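# Three arms lay a duct in a covered trench

## Task

Put the duct into the trench that has covers, then close both covers again. The result must stay in place without any robot holding it: if a robot is what keeps the duct or a cover in position at the end, the goal is not met. Finally, open the grippers and move the arms away.

## Robot and tools

Robots: three identical i2rt Big YAM arms named arm1, arm2 and arm3. Each has six revolute joints, a two-finger gripper and a wrist camera. A fixed room camera, cam_high, belongs to no arm. The hand can reach about 1.0 m from the joint-1 axis. Joints move at different speeds, so the path between two postures can sweep wide and needs checking against other arms and objects.

Frame: a single scene frame with its origin on the floor and +z upward. The hand point lies halfway between the fingertips. The hand's z axis runs along the fingers, and the fingers open and close along its y axis. Each arm's base pose is real but never printed.

Joints, all absolute targets in radians (gripper in metres), with the range and the tolerance for counting as reached:
- joint1_rad: -2.879 to 2.879, ±0.045. Rotates the whole arm about its base; positive is counter-clockwise seen from above; 0 unfolds the arm toward the way its base faces.
- joint2_rad: 0 to 3.141, ±0.14. Shoulder; 0 has the upper arm pointing back and about level, and raising the value lifts it up and then forward.
- joint3_rad: 0 to 3.019, ±0.09. Elbow; 0 folds the forearm onto the upper arm, larger values open it.
- joint4_rad: -1.692 to 1.57, ±0.055. Hand pitch; positive tips the fingers up.
- joint5_rad: -1.57 to 1.57, ±0.03. Sideways hand swing; positive goes to the arm's right.
- joint6_rad: -2.094 to 2.094, ±0.035. Hand roll; positive is clockwise viewed from behind the hand.
- gripper_m: 0 to 0.093, ±0.003. Fingertip gap. Grip force tops out near 50 to 62 N per pad, lower on some grippers.
With joints 1 and 6 at 0 and the hand level and pointing forward, the wrist camera sits above the hand looking toward the fingertips.

Tool execute_actions: argument actions is a list holding one action or none. The action is an object keyed by arm name; each arm entry holds joints, a map from joint name to its absolute target. Any subset of arms and joints may appear; all named motions begin at once and may finish at different moments. A joint or arm left out may still be pressing toward an earlier target without joint_status showing it. An unknown key or an out-of-range number makes the whole call rejected and nothing moves. One action lasts at most 15 s. Optional cameras: a list drawn from arm1_cam_wrist, arm2_cam_wrist, arm3_cam_wrist, cam_high, or all; omitted or null means all, [] means none. The result gives each robot's state plus one end-of-call image per requested camera, in the order given on the pictures line. An empty actions list only reports state and images. Example: {"arm1": {"joints": {"gripper_m": 0.05}}, "arm2": {"joints": {"joint1_rad": 0.3}}, "arm3": {"joints": {"joint1_rad": 0.3}}}

Tool wait: seconds from 0 to 10; commands nothing new, the scene keeps running, and it returns the same as an empty execute_actions.

Tool zoom_image: camera (one of the four names) and region [x0, y0, x1, y1] in pixels of that camera's latest full image, top-left origin, no bigger than 504 by 504. It gives a closer, possibly sharper view.

Tool finished_scene: scene (integer) ends the current scene for good after the last command has been held, and the result tells whether the goal was met. Call it only once the duct is in and both covers are shut without any help from the arms. If a call's result reports a stop, any later execute_actions, wait or finished_scene calls in that same reply are skipped.

Reading results: joint_status describes how each joint of the last accepted action ended. off_target means it halted short and may still push. contact_stop and time_out mean the joint gave up its target and holds where it stopped; but after time_out a joint may keep a target (its own or one within 0.375, 0.375, 0.113, 0.225, 0.075, 0.3 rad for joints 1 to 6 of its position) and keep pushing, moving on by itself if the way clears; on_its_own lists such joints. To relieve that push, command the joint's reported position. on_its_own shows what this call did not command; its held at value is the held target, not the actual position. A line "joint command not followed", often with a cause line, means the self/inter-arm collision check withheld that arm's joint targets (its gripper target still runs); those joints read not_followed and may be retried on each later action until valid targets arrive or the path clears. That check may act too late and ignores fingers, gripper housings and wrist cameras. Joint torques list the six arm joints in order; they include friction, per-arm offset and scale, and noise, and are nonzero even in free air. A target very near the current position may not move the joint. A joint holding weight sags.

Cameras: the calibration lines give K, distortion and T_world_to_cam (scene to camera, metres) for each camera; real values can differ slightly, and wrist poses come from reported joints, so their error can grow.

Avoid: arms pressing firmly against each other (this fails and ends the run) or striking each other hard; pushing objects off the work area or onto the floor (failure); drops, slips, slams and hard shoving, since the arm does not stop on contact and keeps forcing. Sustained pushing or load heats motors: a MOTOR HOT line appears from 85 °C, and at 100 °C an OVER-TEMPERATURE FAULT makes that arm and gripper go limp and fall until cooled, with unfinished keys reading limit_stop_at_motor_heat; resend targets afterwards. Loose objects may occasionally get a small push from outside. The robot keeps holding the last command while you think, and fewer motion seconds are better.

Each tool is called in YAML: its name, and indented under it one key for each argument.

## Session

I'll start by looking at the scene.

execute_actions:
  actions: []

Scene clock: 0.00 s.
Joint torques (N m, as the arm reports them, + toward a larger angle): no reading
arm1.joint_positions: joint1_rad=-0.007 joint2_rad=+0.455 joint3_rad=+1.312 joint4_rad=-1.247 joint5_rad=+0.022 joint6_rad=+0.344 gripper_m=+0.094
arm1.joint_status: not commanded
arm1.hand: x=-0.7801 y=-0.0696 z=+1.4702 quat_wxyz=(-0.550, -0.145, -0.818, -0.083) (m; scene frame)
arm2.joint_positions: joint1_rad=-0.486 joint2_rad=+0.463 joint3_rad=+1.423 joint4_rad=-1.399 joint5_rad=+0.202 joint6_rad=-0.388 gripper_m=+0.095
arm2.joint_status: not commanded
arm2.hand: x=+0.1354 y=-0.4411 z=+1.3221 quat_wxyz=(-0.536, +0.506, -0.670, -0.091) (m; scene frame)
arm3.joint_positions: joint1_rad=-0.045 joint2_rad=+0.501 joint3_rad=+1.429 joint4_rad=-1.162 joint5_rad=+0.128 joint6_rad=+0.492 gripper_m=+0.095
arm3.joint_status: not commanded
arm3.hand: x=+0.7832 y=-0.0694 z=+1.5883 quat_wxyz=(-0.092, -0.745, +0.243, +0.615) (m; scene frame)
pictures: arm1_cam_wrist, arm2_cam_wrist, arm3_cam_wrist, cam_high
Images, in order (width x height): arm1_cam_wrist 504x504, arm2_cam_wrist 504x504, arm3_cam_wrist 504x504, cam_high 504x504.

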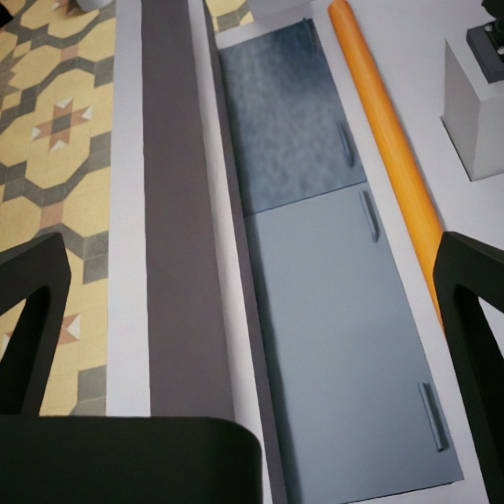

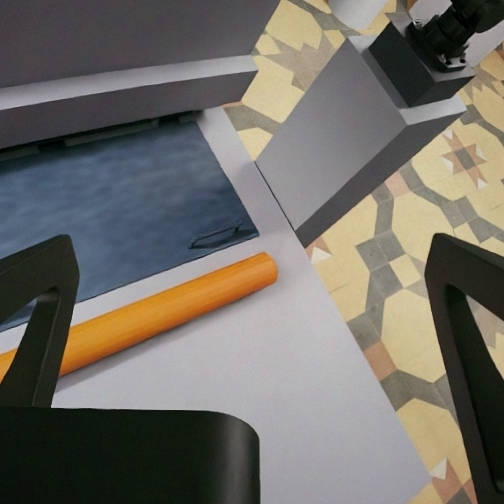

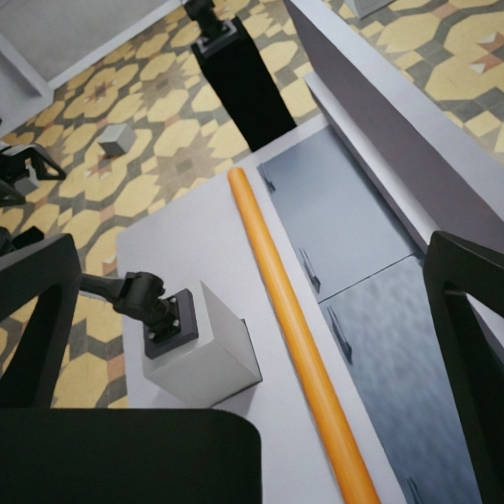

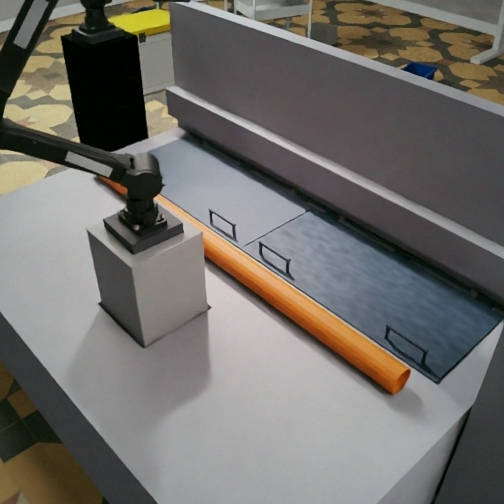

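zoom_image:
  camera: "cam_high"
  region: [0, 0, 260, 260]

zoom_image:
  camera: "cam_high"
  region: [244, 140, 504, 400]

zoom_image:
  camera: "arm3_cam_wrist"
  region: [100, 60, 400, 360]

zoom_image:
  camera: "arm1_cam_wrist"
  region: [200, 0, 504, 304]

Region (0, 0, 260, 260) of cam_high's 504x504 image, scaled by 1.938, with more detail than that image has.

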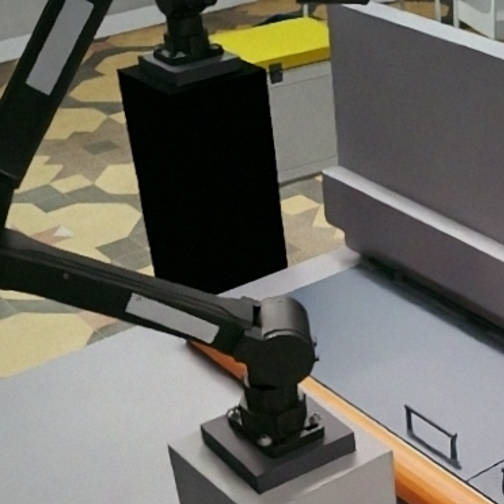

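Region (244, 140, 504, 400) of cam_high's 504x504 image, scaled by 1.938, with more detail than that image has.

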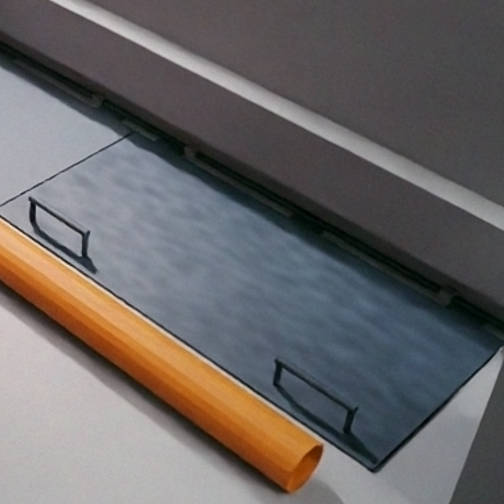

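Region (100, 60, 400, 360) of arm3_cam_wrist's 504x504 image, scaled by 1.680, with more detail than that image has.

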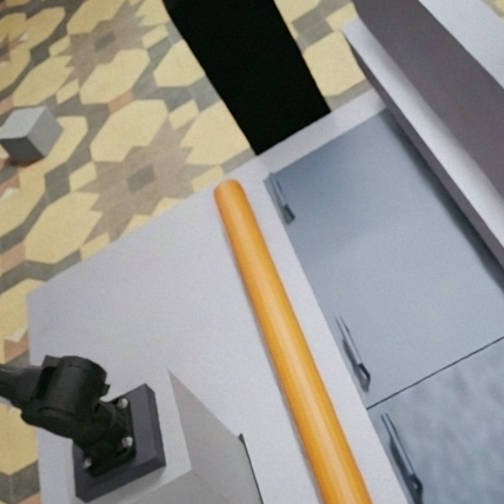

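Region (200, 0, 504, 304) of arm1_cam_wrist's 504x504 image, scaled by 1.658, with more detail than that image has.

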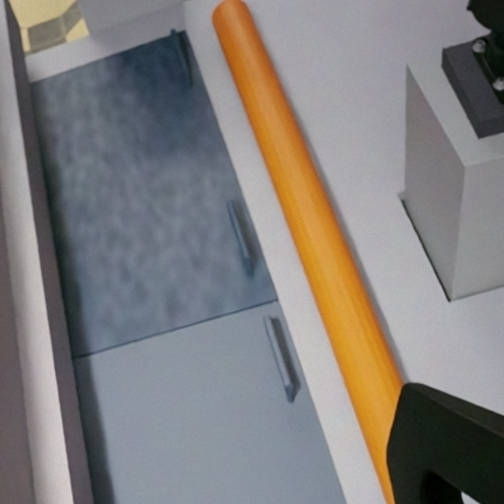

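zoom_image:
  camera: "cam_high"
  region: [60, 140, 280, 360]

zoom_image:
  camera: "cam_high"
  region: [40, 0, 240, 200]

zoom_image:
  camera: "arm2_cam_wrist"
  region: [0, 0, 504, 420]

Region (60, 140, 280, 360) of cam_high's 504x504 image, scaled by 2.291, with more detail than that image has.

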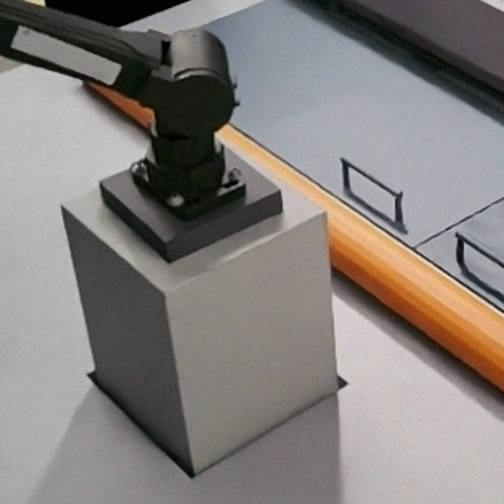

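Region (40, 0, 240, 200) of cam_high's 504x504 image, scaled by 2.520, with more detail than that image has.

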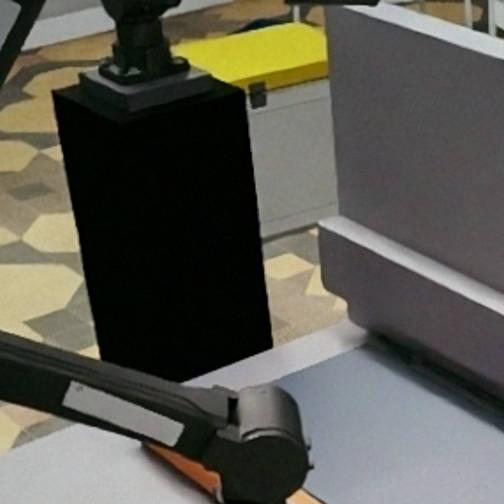

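Region (0, 0, 504, 420) of arm2_cam_wrist's 504x504 image, scaled by 1.000.

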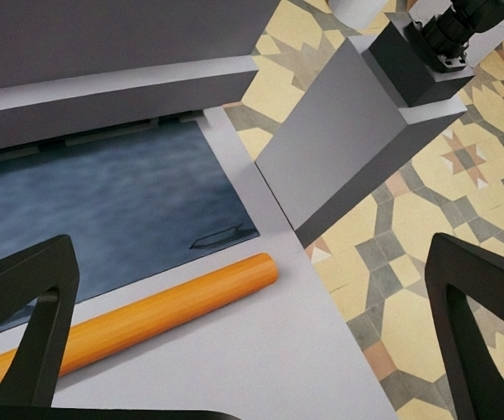

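zoom_image:
  camera: "cam_high"
  region: [150, 60, 350, 260]

zoom_image:
  camera: "cam_high"
  region: [380, 200, 504, 400]

zoom_image:
  camera: "arm2_cam_wrist"
  region: [0, 40, 300, 340]

Region (150, 60, 350, 260) of cam_high's 504x504 image, scaled by 2.520, with more detail than that image has.

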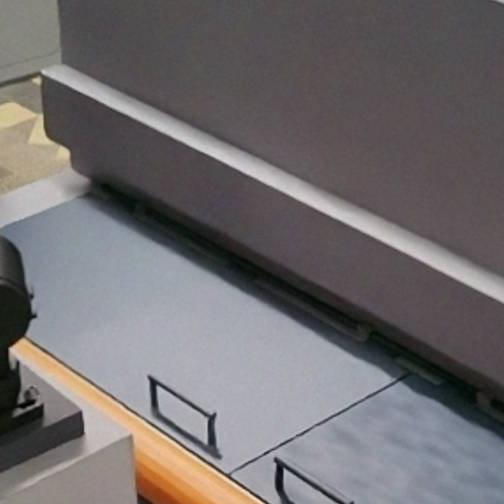

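Region (380, 200, 504, 400) of cam_high's 504x504 image, scaled by 2.520, with more detail than that image has; it fills the left 312 columns of this view, and the rest is white.

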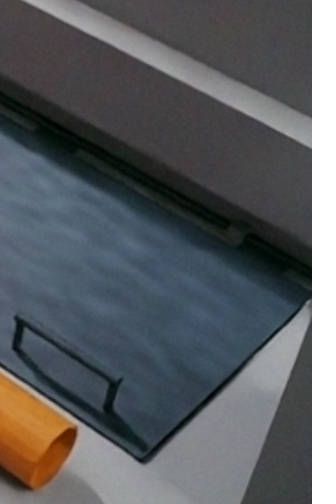

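Region (0, 40, 300, 340) of arm2_cam_wrist's 504x504 image, scaled by 1.680, with more detail than that image has.

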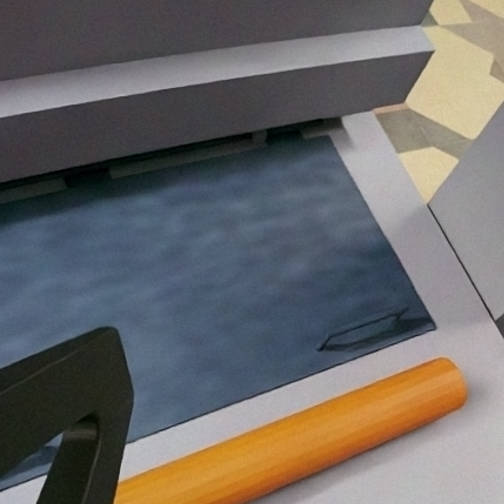

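execute_actions:
  actions:
    - {"arm1": {"joints": {"joint4_rad": -1.66, "joint5_rad": 0.0, "joint6_rad": 0.0}}, "arm2": {"joints": {"joint2_rad": 1.15, "joint5_rad": 0.0, "joint6_rad": 0.0}}, "arm3": {"joints": {"joint3_rad": 0.95, "joint5_rad": 0.0, "joint6_rad": 0.0}}}

Scene clock: 121.50 s.
Joint torques (N m, as the arm reports them, + toward a larger angle): arm1=[ 0.87  4.51  8.61  1.62  0.   -0.12] | arm2=[  0.84 -10.18   9.05   1.    -0.24   0.11] | arm3=[ 0.09  0.46  8.18  2.1  -0.16 -0.08]
arm1.joint_positions: joint1_rad=-0.007 joint2_rad=+0.455 joint3_rad=+1.312 joint4_rad=-1.654 joint5_rad=+0.005 joint6_rad=+0.009 gripper_m=+0.094
arm1.joint_status: all done
arm1.hand: x=-0.8359 y=-0.0674 z=+1.3878 quat_wxyz=(-0.376, -0.003, -0.926, +0.004) (m; scene frame)
arm2.joint_positions: joint1_rad=-0.486 joint2_rad=+1.168 joint3_rad=+1.422 joint4_rad=-1.399 joint5_rad=+0.005 joint6_rad=-0.009 gripper_m=+0.095
arm2.joint_status: all done
arm2.hand: x=+0.2370 y=-0.2027 z=+1.1312 quat_wxyz=(-0.188, +0.487, -0.846, -0.104) (m; scene frame)
arm3.joint_positions: joint1_rad=-0.045 joint2_rad=+0.508 joint3_rad=+0.943 joint4_rad=-1.161 joint5_rad=+0.003 joint6_rad=+0.011 gripper_m=+0.095
arm3.joint_status: all done
arm3.hand: x=+0.7167 y=-0.0892 z=+1.3390 quat_wxyz=(+0.005, -0.911, +0.022, +0.411) (m; scene frame)
pictures: arm1_cam_wrist, arm2_cam_wrist, arm3_cam_wrist, cam_high
camera_calibration (this result's frames):
arm1_cam_wrist: T_world_to_cam=[[0.000821724, -0.999821, 0.0188974, -0.0904563], [-0.989888, -0.00349385, -0.141808, -0.625034], [0.141849, -0.0185898, -0.989714, 1.61889], [0, 0, 0, 1]] pos_world=[-0.848276, -0.0625291, 1.51531]
arm2_cam_wrist: T_world_to_cam=[[0.868927, -0.494742, -0.0140282, -0.292917], [-0.484316, -0.855774, 0.181903, -0.256204], [-0.102, -0.151266, -0.983216, 1.22946], [0, 0, 0, 1]] pos_world=[0.255844, -0.178195, 1.25132]
arm3_cam_wrist: T_world_to_cam=[[0.0440008, 0.999027, 0.00296388, 0.0567763], [0.970769, -0.0420552, -0.236302, -0.379003], [-0.235948, 0.0132747, -0.971675, 1.59204], [0, 0, 0, 1]] pos_world=[0.741065, -0.0937941, 1.45722]
Images, in order (width x height): arm1_cam_wrist 504x504, arm2_cam_wrist 504x504, arm3_cam_wrist 504x504, cam_high 504x504.

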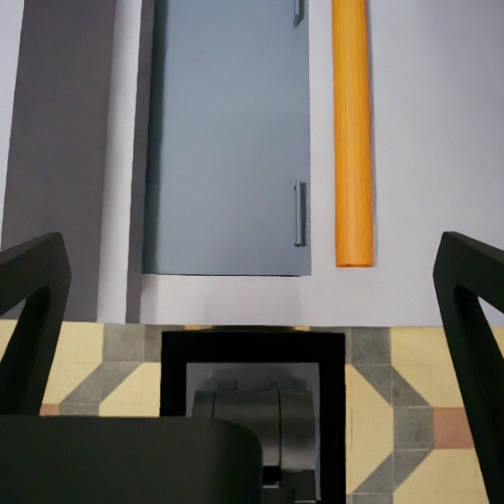

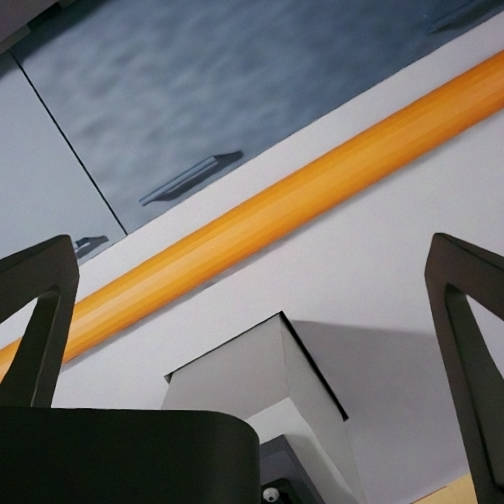

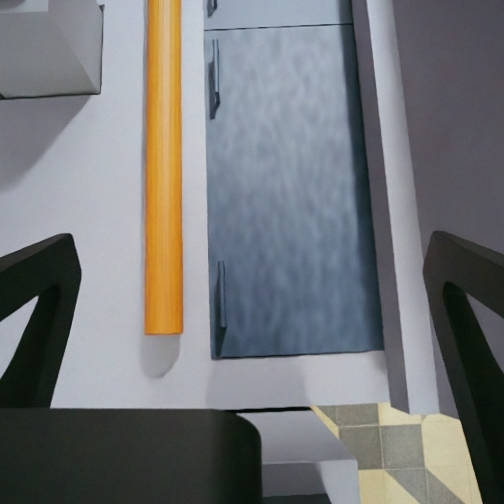

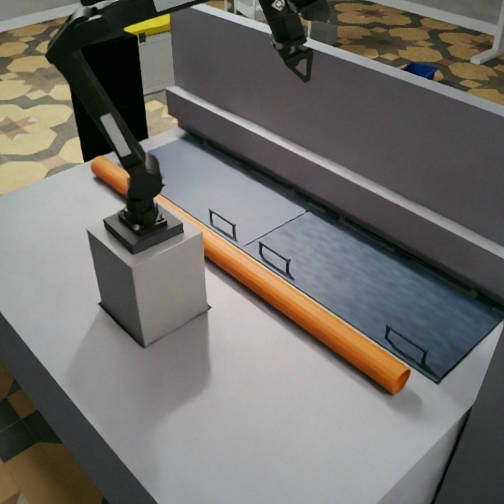

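zoom_image:
  camera: "arm1_cam_wrist"
  region: [240, 140, 420, 320]

zoom_image:
  camera: "arm3_cam_wrist"
  region: [100, 220, 280, 400]

zoom_image:
  camera: "arm3_cam_wrist"
  region: [100, 0, 280, 180]

zoom_image:
  camera: "arm2_cam_wrist"
  region: [40, 120, 280, 360]

Region (240, 140, 420, 320) of arm1_cam_wrist's 504x504 image, scaled by 2.800, with more detail than that image has.

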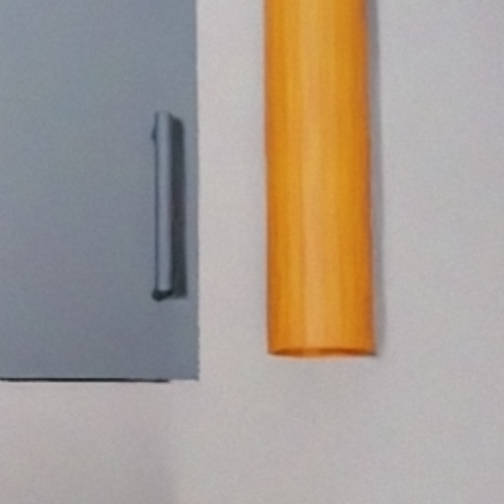

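Region (100, 220, 280, 400) of arm3_cam_wrist's 504x504 image, scaled by 2.800, with more detail than that image has.

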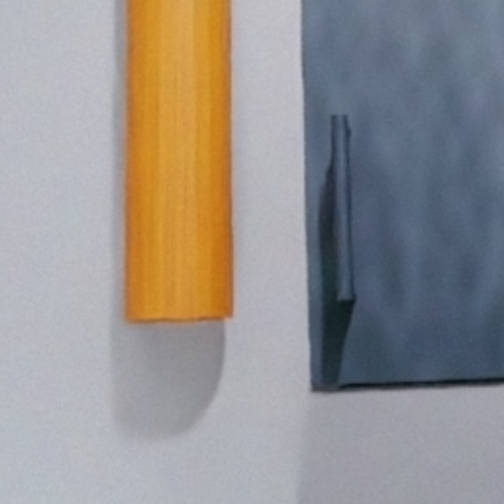

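Region (100, 0, 280, 180) of arm3_cam_wrist's 504x504 image, scaled by 2.800, with more detail than that image has.

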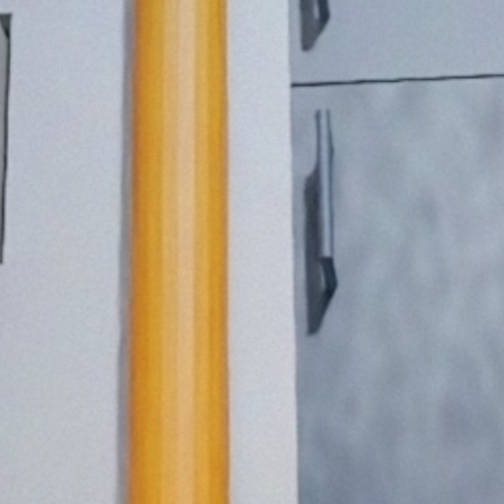

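Region (40, 120, 280, 360) of arm2_cam_wrist's 504x504 image, scaled by 2.100, with more detail than that image has.

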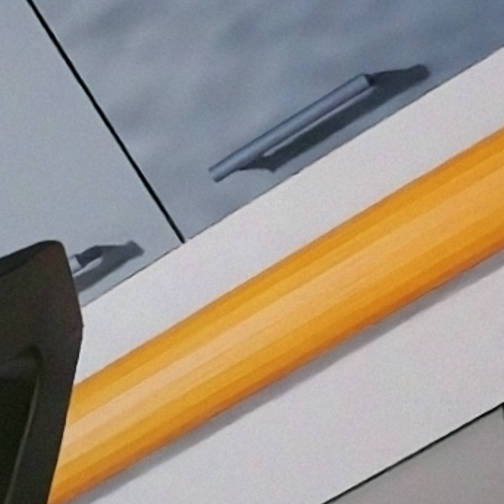

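zoom_image:
  camera: "arm2_cam_wrist"
  region: [120, 130, 300, 310]

zoom_image:
  camera: "arm2_cam_wrist"
  region: [130, 280, 370, 504]

zoom_image:
  camera: "arm1_cam_wrist"
  region: [100, 260, 400, 504]

Region (120, 130, 300, 310) of arm2_cam_wrist's 504x504 image, scaled by 2.800, with more detail than that image has.

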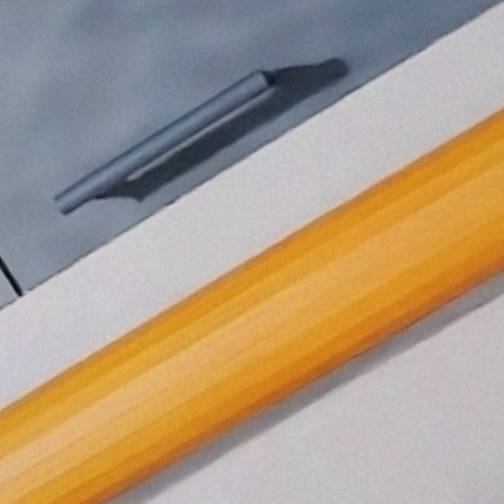

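Region (130, 280, 370, 504) of arm2_cam_wrist's 504x504 image, scaled by 2.100, with more detail than that image has; it fills the top 470 rows of this view, and the rest is white.

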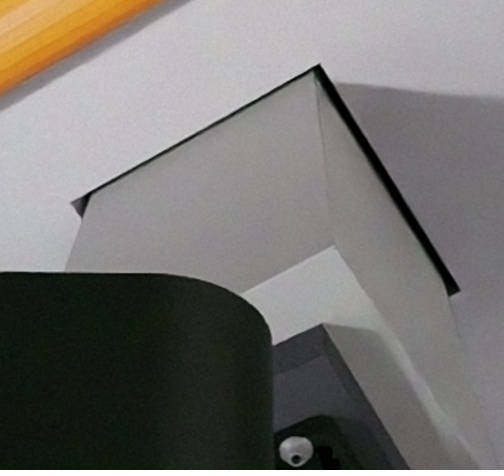

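Region (100, 260, 400, 504) of arm1_cam_wrist's 504x504 image, scaled by 1.680, with more detail than that image has; it fills the top 410 rows of this view, and the rest is white.

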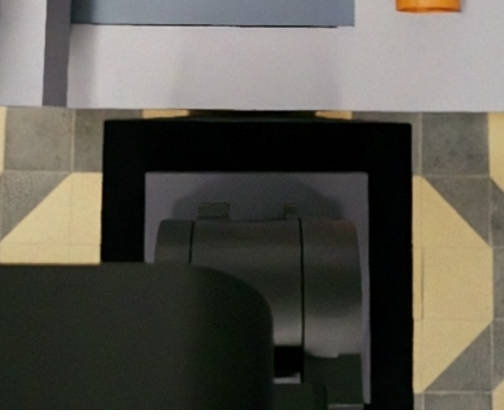

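execute_actions:
  actions:
    - {"arm1": {"joints": {"joint1_rad": -0.602, "joint2_rad": 1.5, "joint3_rad": 1.116, "joint4_rad": -0.476, "joint5_rad": -0.425, "joint6_rad": -0.671, "gripper_m": 0.045}}, "arm2": {"joints": {"joint1_rad": 0.247, "joint2_rad": 1.3, "joint3_rad": 1.0, "joint4_rad": -0.6, "joint6_rad": -1.371}}, "arm3": {"joints": {"joint1_rad": 0.52, "joint2_rad": 1.6, "joint3_rad": 1.147, "joint4_rad": -0.348, "joint5_rad": 0.446, "joint6_rad": 0.595, "gripper_m": 0.045}}}
  cameras: ["cam_high"]

Scene clock: 243.57 s.
Joint torques (N m, as the arm reports them, + toward a larger angle): arm1=[  0.56 -15.32   8.78   2.32  -0.24  -0.08] | arm2=[  0.88 -12.49   8.42   1.93  -0.19   0.02] | arm3=[  0.16 -16.89   8.42   2.42   0.34   0.09]
arm1.joint_positions: joint1_rad=-0.600 joint2_rad=+1.507 joint3_rad=+1.120 joint4_rad=-0.490 joint5_rad=-0.420 joint6_rad=-0.662 gripper_m=+0.045
arm1.joint_status: all done
arm1.hand: x=-0.4604 y=-0.3268 z=+1.1097 quat_wxyz=(-0.383, +0.105, -0.917, +0.040) (m; scene frame)
arm2.joint_positions: joint1_rad=+0.248 joint2_rad=+1.324 joint3_rad=+0.989 joint4_rad=-0.624 joint5_rad=+0.002 joint6_rad=-1.362 gripper_m=+0.095
arm2.joint_status: all done
arm2.hand: x=-0.0684 y=-0.0641 z=+0.9407 quat_wxyz=(-0.298, +0.953, -0.004, -0.058) (m; scene frame)
arm3.joint_positions: joint1_rad=+0.518 joint2_rad=+1.601 joint3_rad=+1.134 joint4_rad=-0.364 joint5_rad=+0.444 joint6_rad=+0.585 gripper_m=+0.045
arm3.joint_status: all done
arm3.hand: x=+0.4171 y=-0.3358 z=+1.1340 quat_wxyz=(-0.013, -0.906, +0.106, +0.409) (m; scene frame)
pictures: cam_high
Images, in order (width x height): cam_high 504x504.

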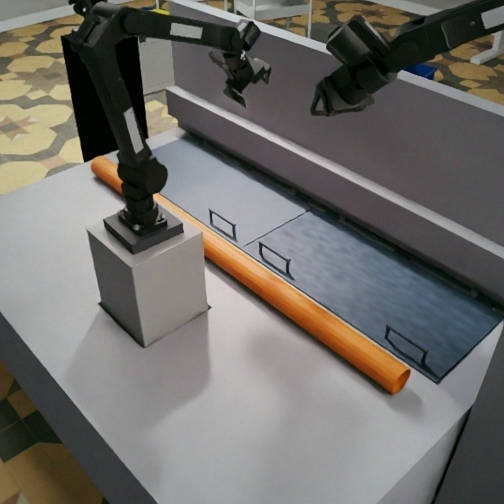

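execute_actions:
  actions:
    - {"arm1": {"joints": {"joint1_rad": -0.571, "joint2_rad": 2.524, "joint3_rad": 1.102, "joint4_rad": -0.452, "joint5_rad": -0.434, "joint6_rad": -0.638}}, "arm2": {"joints": {"joint1_rad": 0.197, "joint2_rad": 1.845, "joint3_rad": 0.58, "joint4_rad": -0.306, "joint5_rad": 0.0, "joint6_rad": -1.421}}, "arm3": {"joints": {"joint1_rad": 0.488, "joint2_rad": 2.652, "joint3_rad": 1.134, "joint4_rad": -0.323, "joint5_rad": 0.4545, "joint6_rad": 0.562}}}

Scene clock: 265.53 s.
Joint torques (N m, as the arm reports them, + toward a larger angle): arm1=[  1.4  -18.52   0.9   -0.08  -0.22   0.01] | arm2=[  0.55 -10.64   2.95   0.6   -0.23  -0.02] | arm3=[ -0.99 -19.08  -0.04  -0.08   0.35  -0.04]
arm1.joint_positions: joint1_rad=-0.583 joint2_rad=+2.529 joint3_rad=+1.098 joint4_rad=-0.455 joint5_rad=-0.431 joint6_rad=-0.646 gripper_m=+0.045
arm1.joint_status: all done
arm1.hand: x=-0.6357 y=-0.2038 z=+0.6137 quat_wxyz=(+0.005, +0.001, -0.966, -0.257) (m; scene frame)
arm2.joint_positions: joint1_rad=+0.198 joint2_rad=+1.845 joint3_rad=+0.565 joint4_rad=-0.321 joint5_rad=+0.002 joint6_rad=-1.413 gripper_m=+0.095
arm2.joint_status: all done
arm2.hand: x=-0.0122 y=-0.2607 z=+0.6174 quat_wxyz=(+0.012, +1.000, -0.004, +0.005) (m; scene frame)
arm3.joint_positions: joint1_rad=+0.499 joint2_rad=+2.655 joint3_rad=+1.130 joint4_rad=-0.328 joint5_rad=+0.454 joint6_rad=+0.571 gripper_m=+0.045
arm3.joint_status: all done
arm3.hand: x=+0.6337 y=-0.2011 z=+0.6140 quat_wxyz=(+0.260, -0.965, -0.001, -0.002) (m; scene frame)
pictures: arm1_cam_wrist, arm2_cam_wrist, arm3_cam_wrist, cam_high
camera_calibration (this result's frames):
arm1_cam_wrist: T_world_to_cam=[[0.0151034, -0.869506, -0.493692, 0.13785], [-0.801749, -0.305565, 0.513643, -0.881255], [-0.59747, 0.38806, -0.70174, 0.257976], [0, 0, 0, 1]] pos_world=[-0.554494, -0.249529, 0.701737]
arm2_cam_wrist: T_world_to_cam=[[0.00812813, 0.998847, -0.0473109, 0.28717], [0.810589, 0.0211237, 0.585234, -0.337606], [0.585558, -0.0431065, -0.809483, 0.61941], [0, 0, 0, 1]] pos_world=[-0.091375, -0.253007, 0.712567]
arm3_cam_wrist: T_world_to_cam=[[-0.0121159, 0.86054, 0.509239, -0.128823], [0.818384, -0.284089, 0.499541, -0.878322], [0.574544, 0.422805, -0.70081, 0.271885], [0, 0, 0, 1]] pos_world=[0.561033, -0.253619, 0.694899]
Images, in order (width x height): arm1_cam_wrist 504x504, arm2_cam_wrist 504x504, arm3_cam_wrist 504x504, cam_high 504x504.

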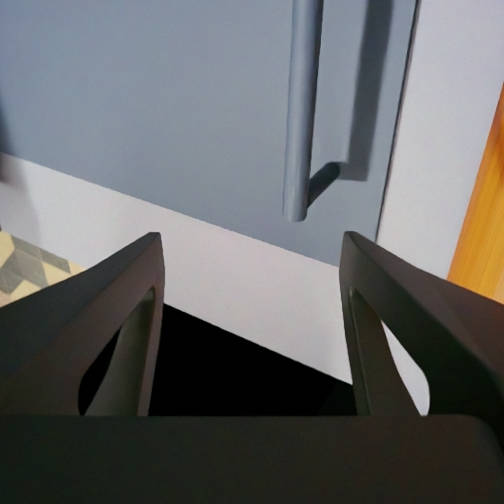

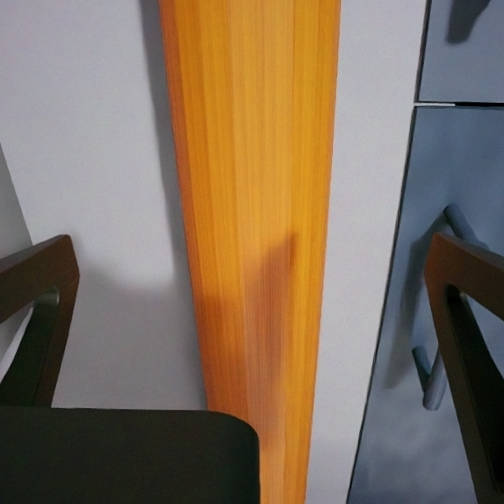

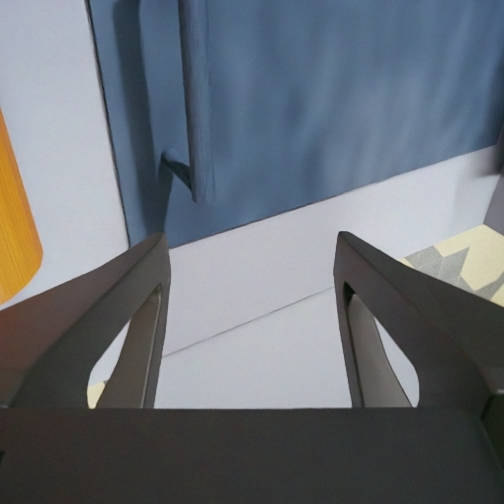

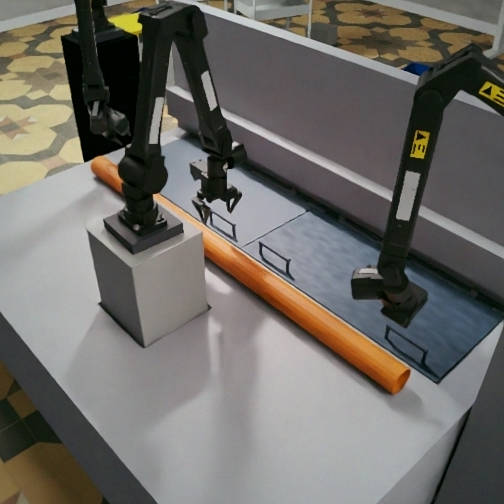

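zoom_image:
  camera: "arm2_cam_wrist"
  region: [100, 0, 504, 404]

zoom_image:
  camera: "arm1_cam_wrist"
  region: [240, 100, 504, 364]

zoom_image:
  camera: "arm3_cam_wrist"
  region: [0, 100, 264, 364]

zoom_image:
  camera: "cam_high"
  region: [320, 230, 504, 414]

zoom_image:
  camera: "cam_high"
  region: [60, 80, 300, 320]

Region (100, 0, 504, 404) of arm2_cam_wrist's 504x504 image, scaled by 1.248, with more detail than that image has.

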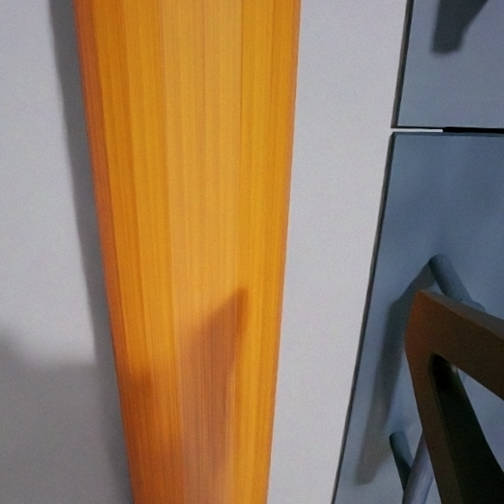

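Region (240, 100, 504, 364) of arm1_cam_wrist's 504x504 image, scaled by 1.909, with more detail than that image has.

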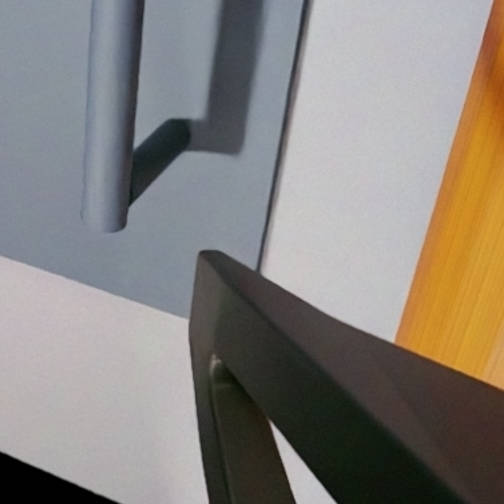

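Region (0, 100, 264, 364) of arm3_cam_wrist's 504x504 image, scaled by 1.909, with more detail than that image has.

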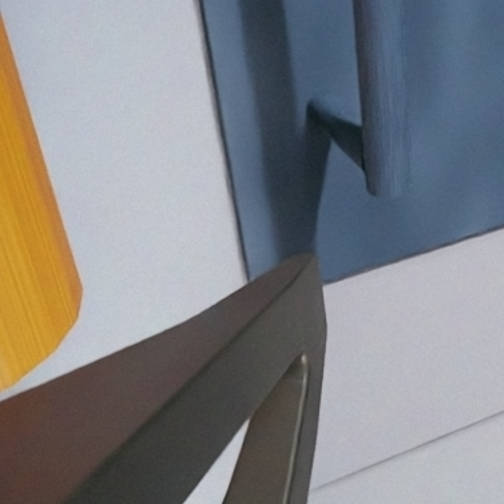

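Region (320, 230, 504, 414) of cam_high's 504x504 image, scaled by 2.739, with more detail than that image has.

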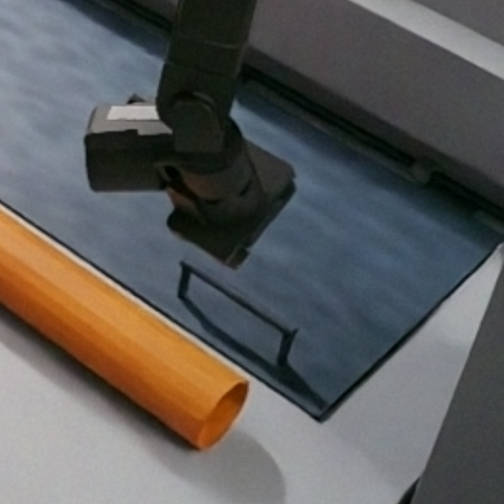

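Region (60, 80, 300, 320) of cam_high's 504x504 image, scaled by 2.100, with more detail than that image has.

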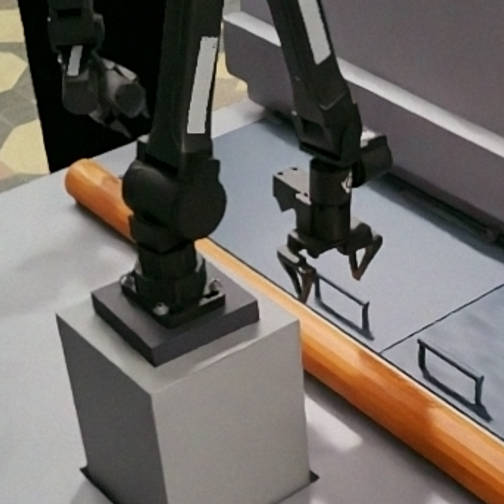

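execute_actions:
  actions:
    - {"arm1": {"joints": {"joint1_rad": -0.577, "joint2_rad": 2.675, "joint3_rad": 1.193, "joint4_rad": -0.394, "joint5_rad": -0.4325, "joint6_rad": -0.644, "gripper_m": 0.05}}, "arm2": {"joints": {"joint1_rad": 0.216, "joint2_rad": 2.116, "joint3_rad": 0.59, "joint4_rad": -0.044, "joint5_rad": 0.0, "joint6_rad": -1.419}}, "arm3": {"joints": {"joint1_rad": 0.485, "joint2_rad": 2.80, "joint3_rad": 1.263, "joint4_rad": -0.301, "joint5_rad": 0.455, "joint6_rad": 0.559, "gripper_m": 0.05}}}

Scene clock: 371.53 s.
Joint torques (N m, as the arm reports them, + toward a larger angle): arm1=[  0.82 -19.29  -0.11   0.    -0.18  -0.04] | arm2=[  1.45 -11.54   0.44   0.7   -0.24   0.  ] | arm3=[ -1.3  -19.14  -0.4   -0.13   0.38  -0.04]
arm1.joint_positions: joint1_rad=-0.583 joint2_rad=+2.680 joint3_rad=+1.193 joint4_rad=-0.395 joint5_rad=-0.431 joint6_rad=-0.646 gripper_m=+0.050
arm1.joint_status: all done
arm1.hand: x=-0.6356 y=-0.2043 z=+0.5567 quat_wxyz=(+0.004, +0.002, -0.967, -0.256) (m; scene frame)
arm2.joint_positions: joint1_rad=+0.208 joint2_rad=+2.115 joint3_rad=+0.587 joint4_rad=-0.061 joint5_rad=+0.002 joint6_rad=-1.413 gripper_m=+0.095
arm2.joint_status: all done
arm2.hand: x=-0.0144 y=-0.2642 z=+0.5444 quat_wxyz=(+0.005, +1.000, +0.001, +0.004) (m; scene frame)
arm3.joint_positions: joint1_rad=+0.499 joint2_rad=+2.798 joint3_rad=+1.262 joint4_rad=-0.304 joint5_rad=+0.454 joint6_rad=+0.569 gripper_m=+0.050
arm3.joint_status: all done
arm3.hand: x=+0.6235 y=-0.2068 z=+0.5599 quat_wxyz=(+0.257, -0.966, -0.001, +0.003) (m; scene frame)
pictures: arm1_cam_wrist, arm2_cam_wrist, arm3_cam_wrist, cam_high
camera_calibration (this result's frames):
arm1_cam_wrist: T_world_to_cam=[[0.0168654, -0.870627, -0.491654, 0.108973], [-0.803546, -0.304421, 0.511509, -0.851768], [-0.595004, 0.38644, -0.704723, 0.221126], [0, 0, 0, 1]] pos_world=[-0.554703, -0.249873, 0.645097]
arm2_cam_wrist: T_world_to_cam=[[-0.00230209, 0.999413, -0.0341709, 0.28008], [0.811531, 0.0218335, 0.583902, -0.292117], [0.584305, -0.0263865, -0.811105, 0.566672], [0, 0, 0, 1]] pos_world=[-0.0934034, -0.258585, 0.639769]
arm3_cam_wrist: T_world_to_cam=[[-0.00882303, 0.863623, 0.50406, -0.0949734], [0.823828, -0.279431, 0.493179, -0.843457], [0.566771, 0.41961, -0.709012, 0.251056], [0, 0, 0, 1]] pos_world=[0.551734, -0.259013, 0.641849]
Images, in order (width x height): arm1_cam_wrist 504x504, arm2_cam_wrist 504x504, arm3_cam_wrist 504x504, cam_high 504x504.

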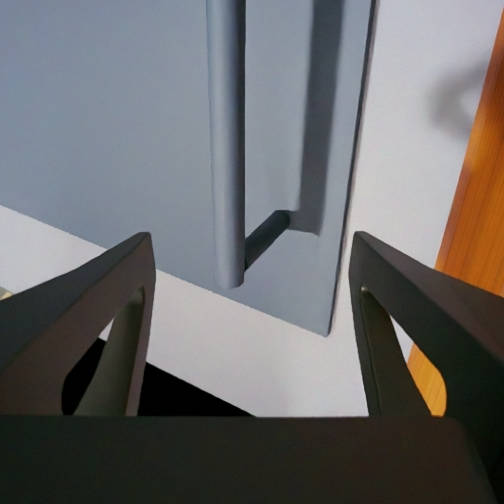

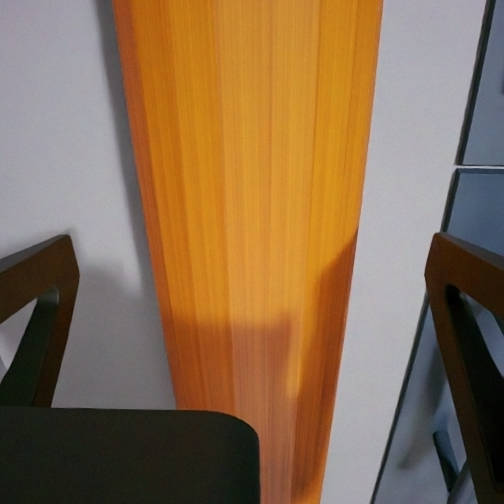

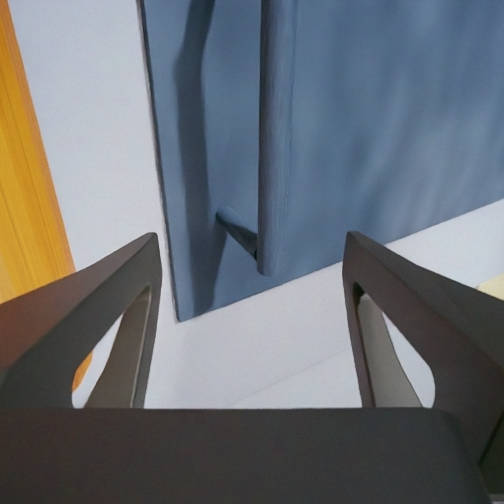

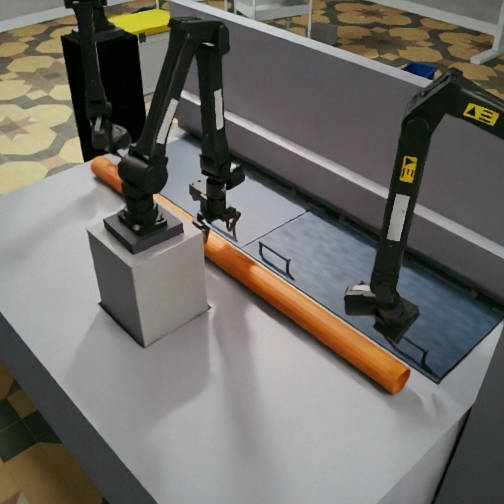

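execute_actions:
  actions: []

Scene clock: 380.03 s.
Joint torques (N m, as the arm reports them, + toward a larger angle): arm1=[  0.98 -18.63   0.    -0.1   -0.18  -0.05] | arm2=[  1.61 -11.59   0.53   0.61  -0.25  -0.02] | arm3=[ -1.24 -19.11  -0.38  -0.11   0.36  -0.04]
arm1.joint_positions: joint1_rad=-0.583 joint2_rad=+2.680 joint3_rad=+1.193 joint4_rad=-0.395 joint5_rad=-0.431 joint6_rad=-0.646 gripper_m=+0.050
arm1.joint_status: all done
arm1.hand: x=-0.6356 y=-0.2043 z=+0.5567 quat_wxyz=(+0.004, +0.002, -0.967, -0.256) (m; scene frame)
arm2.joint_positions: joint1_rad=+0.208 joint2_rad=+2.115 joint3_rad=+0.587 joint4_rad=-0.061 joint5_rad=+0.002 joint6_rad=-1.413 gripper_m=+0.095
arm2.joint_status: all done
arm2.hand: x=-0.0144 y=-0.2642 z=+0.5444 quat_wxyz=(+0.005, +1.000, +0.001, +0.004) (m; scene frame)
arm3.joint_positions: joint1_rad=+0.499 joint2_rad=+2.798 joint3_rad=+1.262 joint4_rad=-0.304 joint5_rad=+0.454 joint6_rad=+0.569 gripper_m=+0.050
arm3.joint_status: all done
arm3.hand: x=+0.6235 y=-0.2068 z=+0.5599 quat_wxyz=(+0.257, -0.966, -0.001, +0.003) (m; scene frame)
pictures: arm1_cam_wrist, arm2_cam_wrist, arm3_cam_wrist, cam_high
camera_calibration (this result's frames):
arm1_cam_wrist: T_world_to_cam=[[0.0168654, -0.870627, -0.491654, 0.108973], [-0.803546, -0.304421, 0.511509, -0.851768], [-0.595004, 0.38644, -0.704723, 0.221126], [0, 0, 0, 1]] pos_world=[-0.554703, -0.249873, 0.645097]
arm2_cam_wrist: T_world_to_cam=[[-0.00230209, 0.999413, -0.0341709, 0.28008], [0.811531, 0.0218335, 0.583902, -0.292117], [0.584305, -0.0263865, -0.811105, 0.566672], [0, 0, 0, 1]] pos_world=[-0.0934034, -0.258585, 0.639769]
arm3_cam_wrist: T_world_to_cam=[[-0.00882303, 0.863623, 0.50406, -0.0949734], [0.823828, -0.279431, 0.493179, -0.843457], [0.566771, 0.41961, -0.709012, 0.251056], [0, 0, 0, 1]] pos_world=[0.551734, -0.259013, 0.641849]
Images, in order (width x height): arm1_cam_wrist 504x504, arm2_cam_wrist 504x504, arm3_cam_wrist 504x504, cam_high 504x504.

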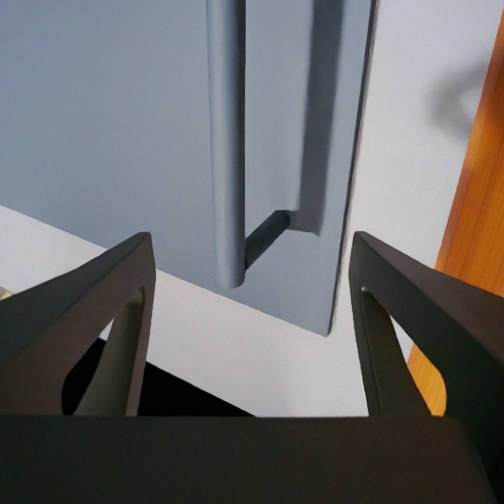

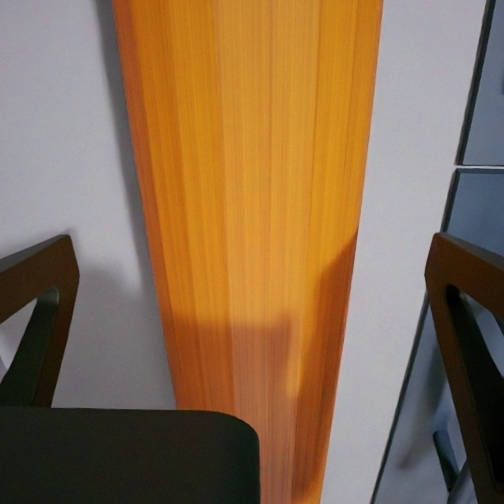

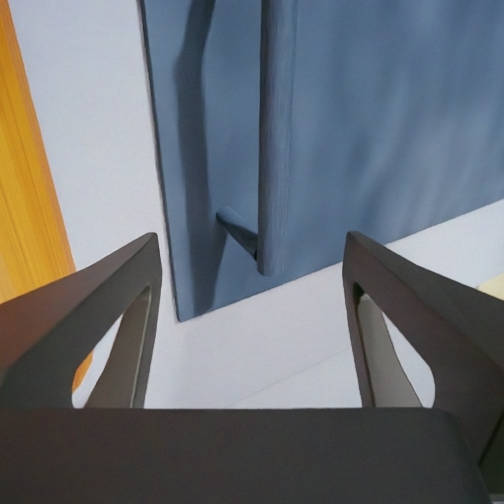

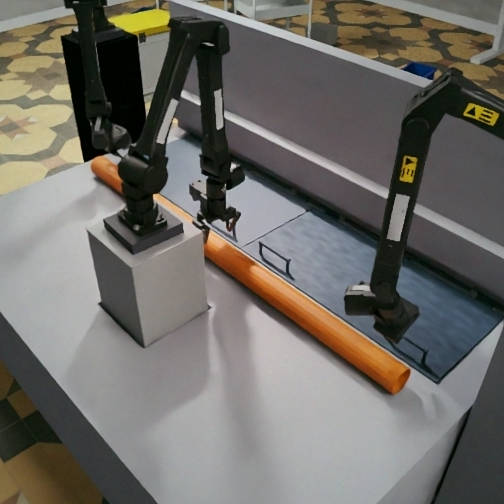

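execute_actions:
  actions:
    - {"arm2":{"joints":{"joint2_rad":2.263,"joint3_rad":0.628,"joint4_rad":0.060,"joint6_rad":-1.415}}}
  cameras: ["arm2_cam_wrist","cam_high"]

Scene clock: 396.00 s.
Joint torques (N m, as the arm reports them, + toward a larger angle): arm1=[  1.03 -18.69  -0.02  -0.09  -0.18  -0.04] | arm2=[  1.43 -11.34  -0.27   0.77  -0.08   0.04] | arm3=[ -1.16 -19.12  -0.38  -0.13   0.37  -0.04]
arm1.joint_positions: joint1_rad=-0.583 joint2_rad=+2.680 joint3_rad=+1.193 joint4_rad=-0.395 joint5_rad=-0.431 joint6_rad=-0.646 gripper_m=+0.050
arm1.joint_status: not commanded
arm1.hand: x=-0.6356 y=-0.2043 z=+0.5567 quat_wxyz=(+0.004, +0.002, -0.967, -0.256) (m; scene frame)
arm2.joint_positions: joint1_rad=+0.208 joint2_rad=+2.257 joint3_rad=+0.625 joint4_rad=+0.043 joint5_rad=-0.001 joint6_rad=-1.413 gripper_m=+0.095
arm2.joint_status: all done
arm2.hand: x=-0.0147 y=-0.2658 z=+0.5056 quat_wxyz=(+0.006, +1.000, +0.001, +0.003) (m; scene frame)
arm3.joint_positions: joint1_rad=+0.499 joint2_rad=+2.798 joint3_rad=+1.262 joint4_rad=-0.304 joint5_rad=+0.454 joint6_rad=+0.569 gripper_m=+0.050
arm3.joint_status: not commanded
arm3.hand: x=+0.6235 y=-0.2068 z=+0.5599 quat_wxyz=(+0.257, -0.966, -0.001, +0.003) (m; scene frame)
pictures: arm2_cam_wrist, cam_high
camera_calibration (this result's frames):
arm2_cam_wrist: T_world_to_cam=[[-0.00274893, 0.999354, -0.0358405, 0.281105], [0.81339, 0.0230835, 0.581261, -0.267553], [0.581713, -0.0275544, -0.812927, 0.535978], [0, 0, 0, 1]] pos_world=[-0.093388, -0.259979, 0.601304]
Images, in order (width x height): arm2_cam_wrist 504x504, cam_high 504x504.

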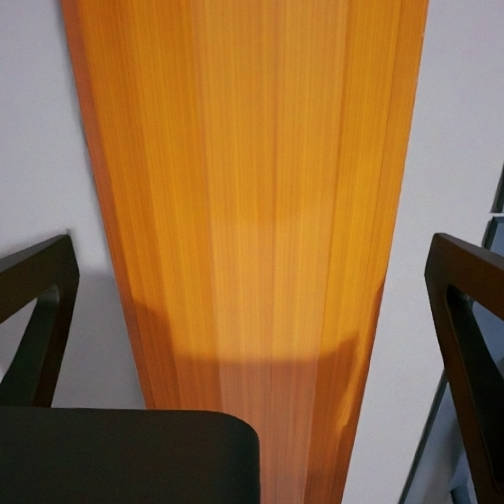

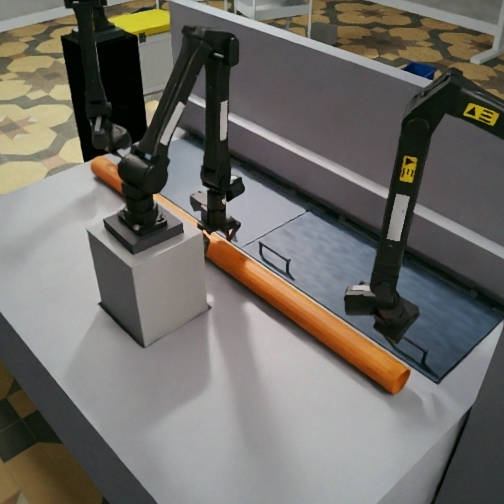

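execute_actions:
  actions:
    - {"arm2":{"joints":{"joint2_rad":2.392,"joint3_rad":0.677,"joint4_rad":0.150}}}
  cameras: ["arm2_cam_wrist","cam_high"]

Scene clock: 397.80 s.
Joint torques (N m, as the arm reports them, + toward a larger angle): arm1=[  1.01 -18.81   0.    -0.07  -0.18  -0.03] | arm2=[  1.54 -12.2   -0.84   0.75  -0.08   0.03] | arm3=[ -1.24 -18.97  -0.39  -0.1    0.38  -0.04]
arm1.joint_positions: joint1_rad=-0.583 joint2_rad=+2.680 joint3_rad=+1.193 joint4_rad=-0.395 joint5_rad=-0.431 joint6_rad=-0.646 gripper_m=+0.050
arm1.joint_status: not commanded
arm1.hand: x=-0.6356 y=-0.2043 z=+0.5567 quat_wxyz=(+0.004, +0.002, -0.967, -0.256) (m; scene frame)
arm2.joint_positions: joint1_rad=+0.208 joint2_rad=+2.386 joint3_rad=+0.676 joint4_rad=+0.133 joint5_rad=-0.001 joint6_rad=-1.413 gripper_m=+0.095
arm2.joint_status: all done
arm2.hand: x=-0.0151 y=-0.2624 z=+0.4690 quat_wxyz=(+0.000, +1.000, +0.001, +0.002) (m; scene frame)
arm3.joint_positions: joint1_rad=+0.499 joint2_rad=+2.798 joint3_rad=+1.262 joint4_rad=-0.304 joint5_rad=+0.454 joint6_rad=+0.569 gripper_m=+0.050
arm3.joint_status: not commanded
arm3.hand: x=+0.6235 y=-0.2068 z=+0.5599 quat_wxyz=(+0.257, -0.966, -0.001, +0.003) (m; scene frame)
pictures: arm2_cam_wrist, cam_high
camera_calibration (this result's frames):
arm2_cam_wrist: T_world_to_cam=[[-0.00286407, 0.999722, -0.0234135, 0.27072], [0.814556, 0.0159141, 0.579866, -0.247248], [0.580078, -0.0174109, -0.814375, 0.509838], [0, 0, 0, 1]] pos_world=[-0.0935725, -0.257833, 0.564909]
Images, in order (width x height): arm2_cam_wrist 504x504, cam_high 504x504.

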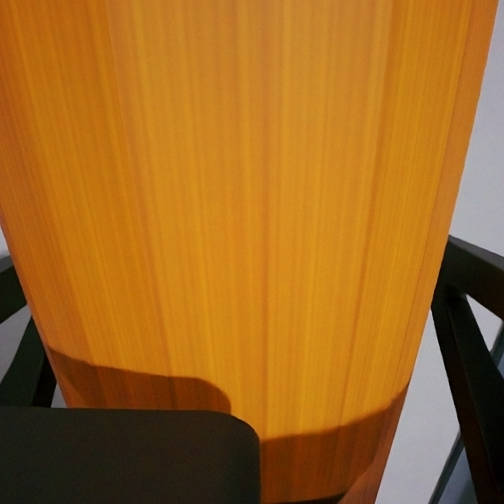

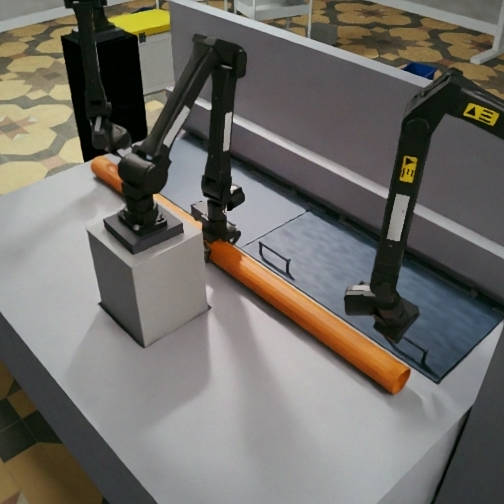

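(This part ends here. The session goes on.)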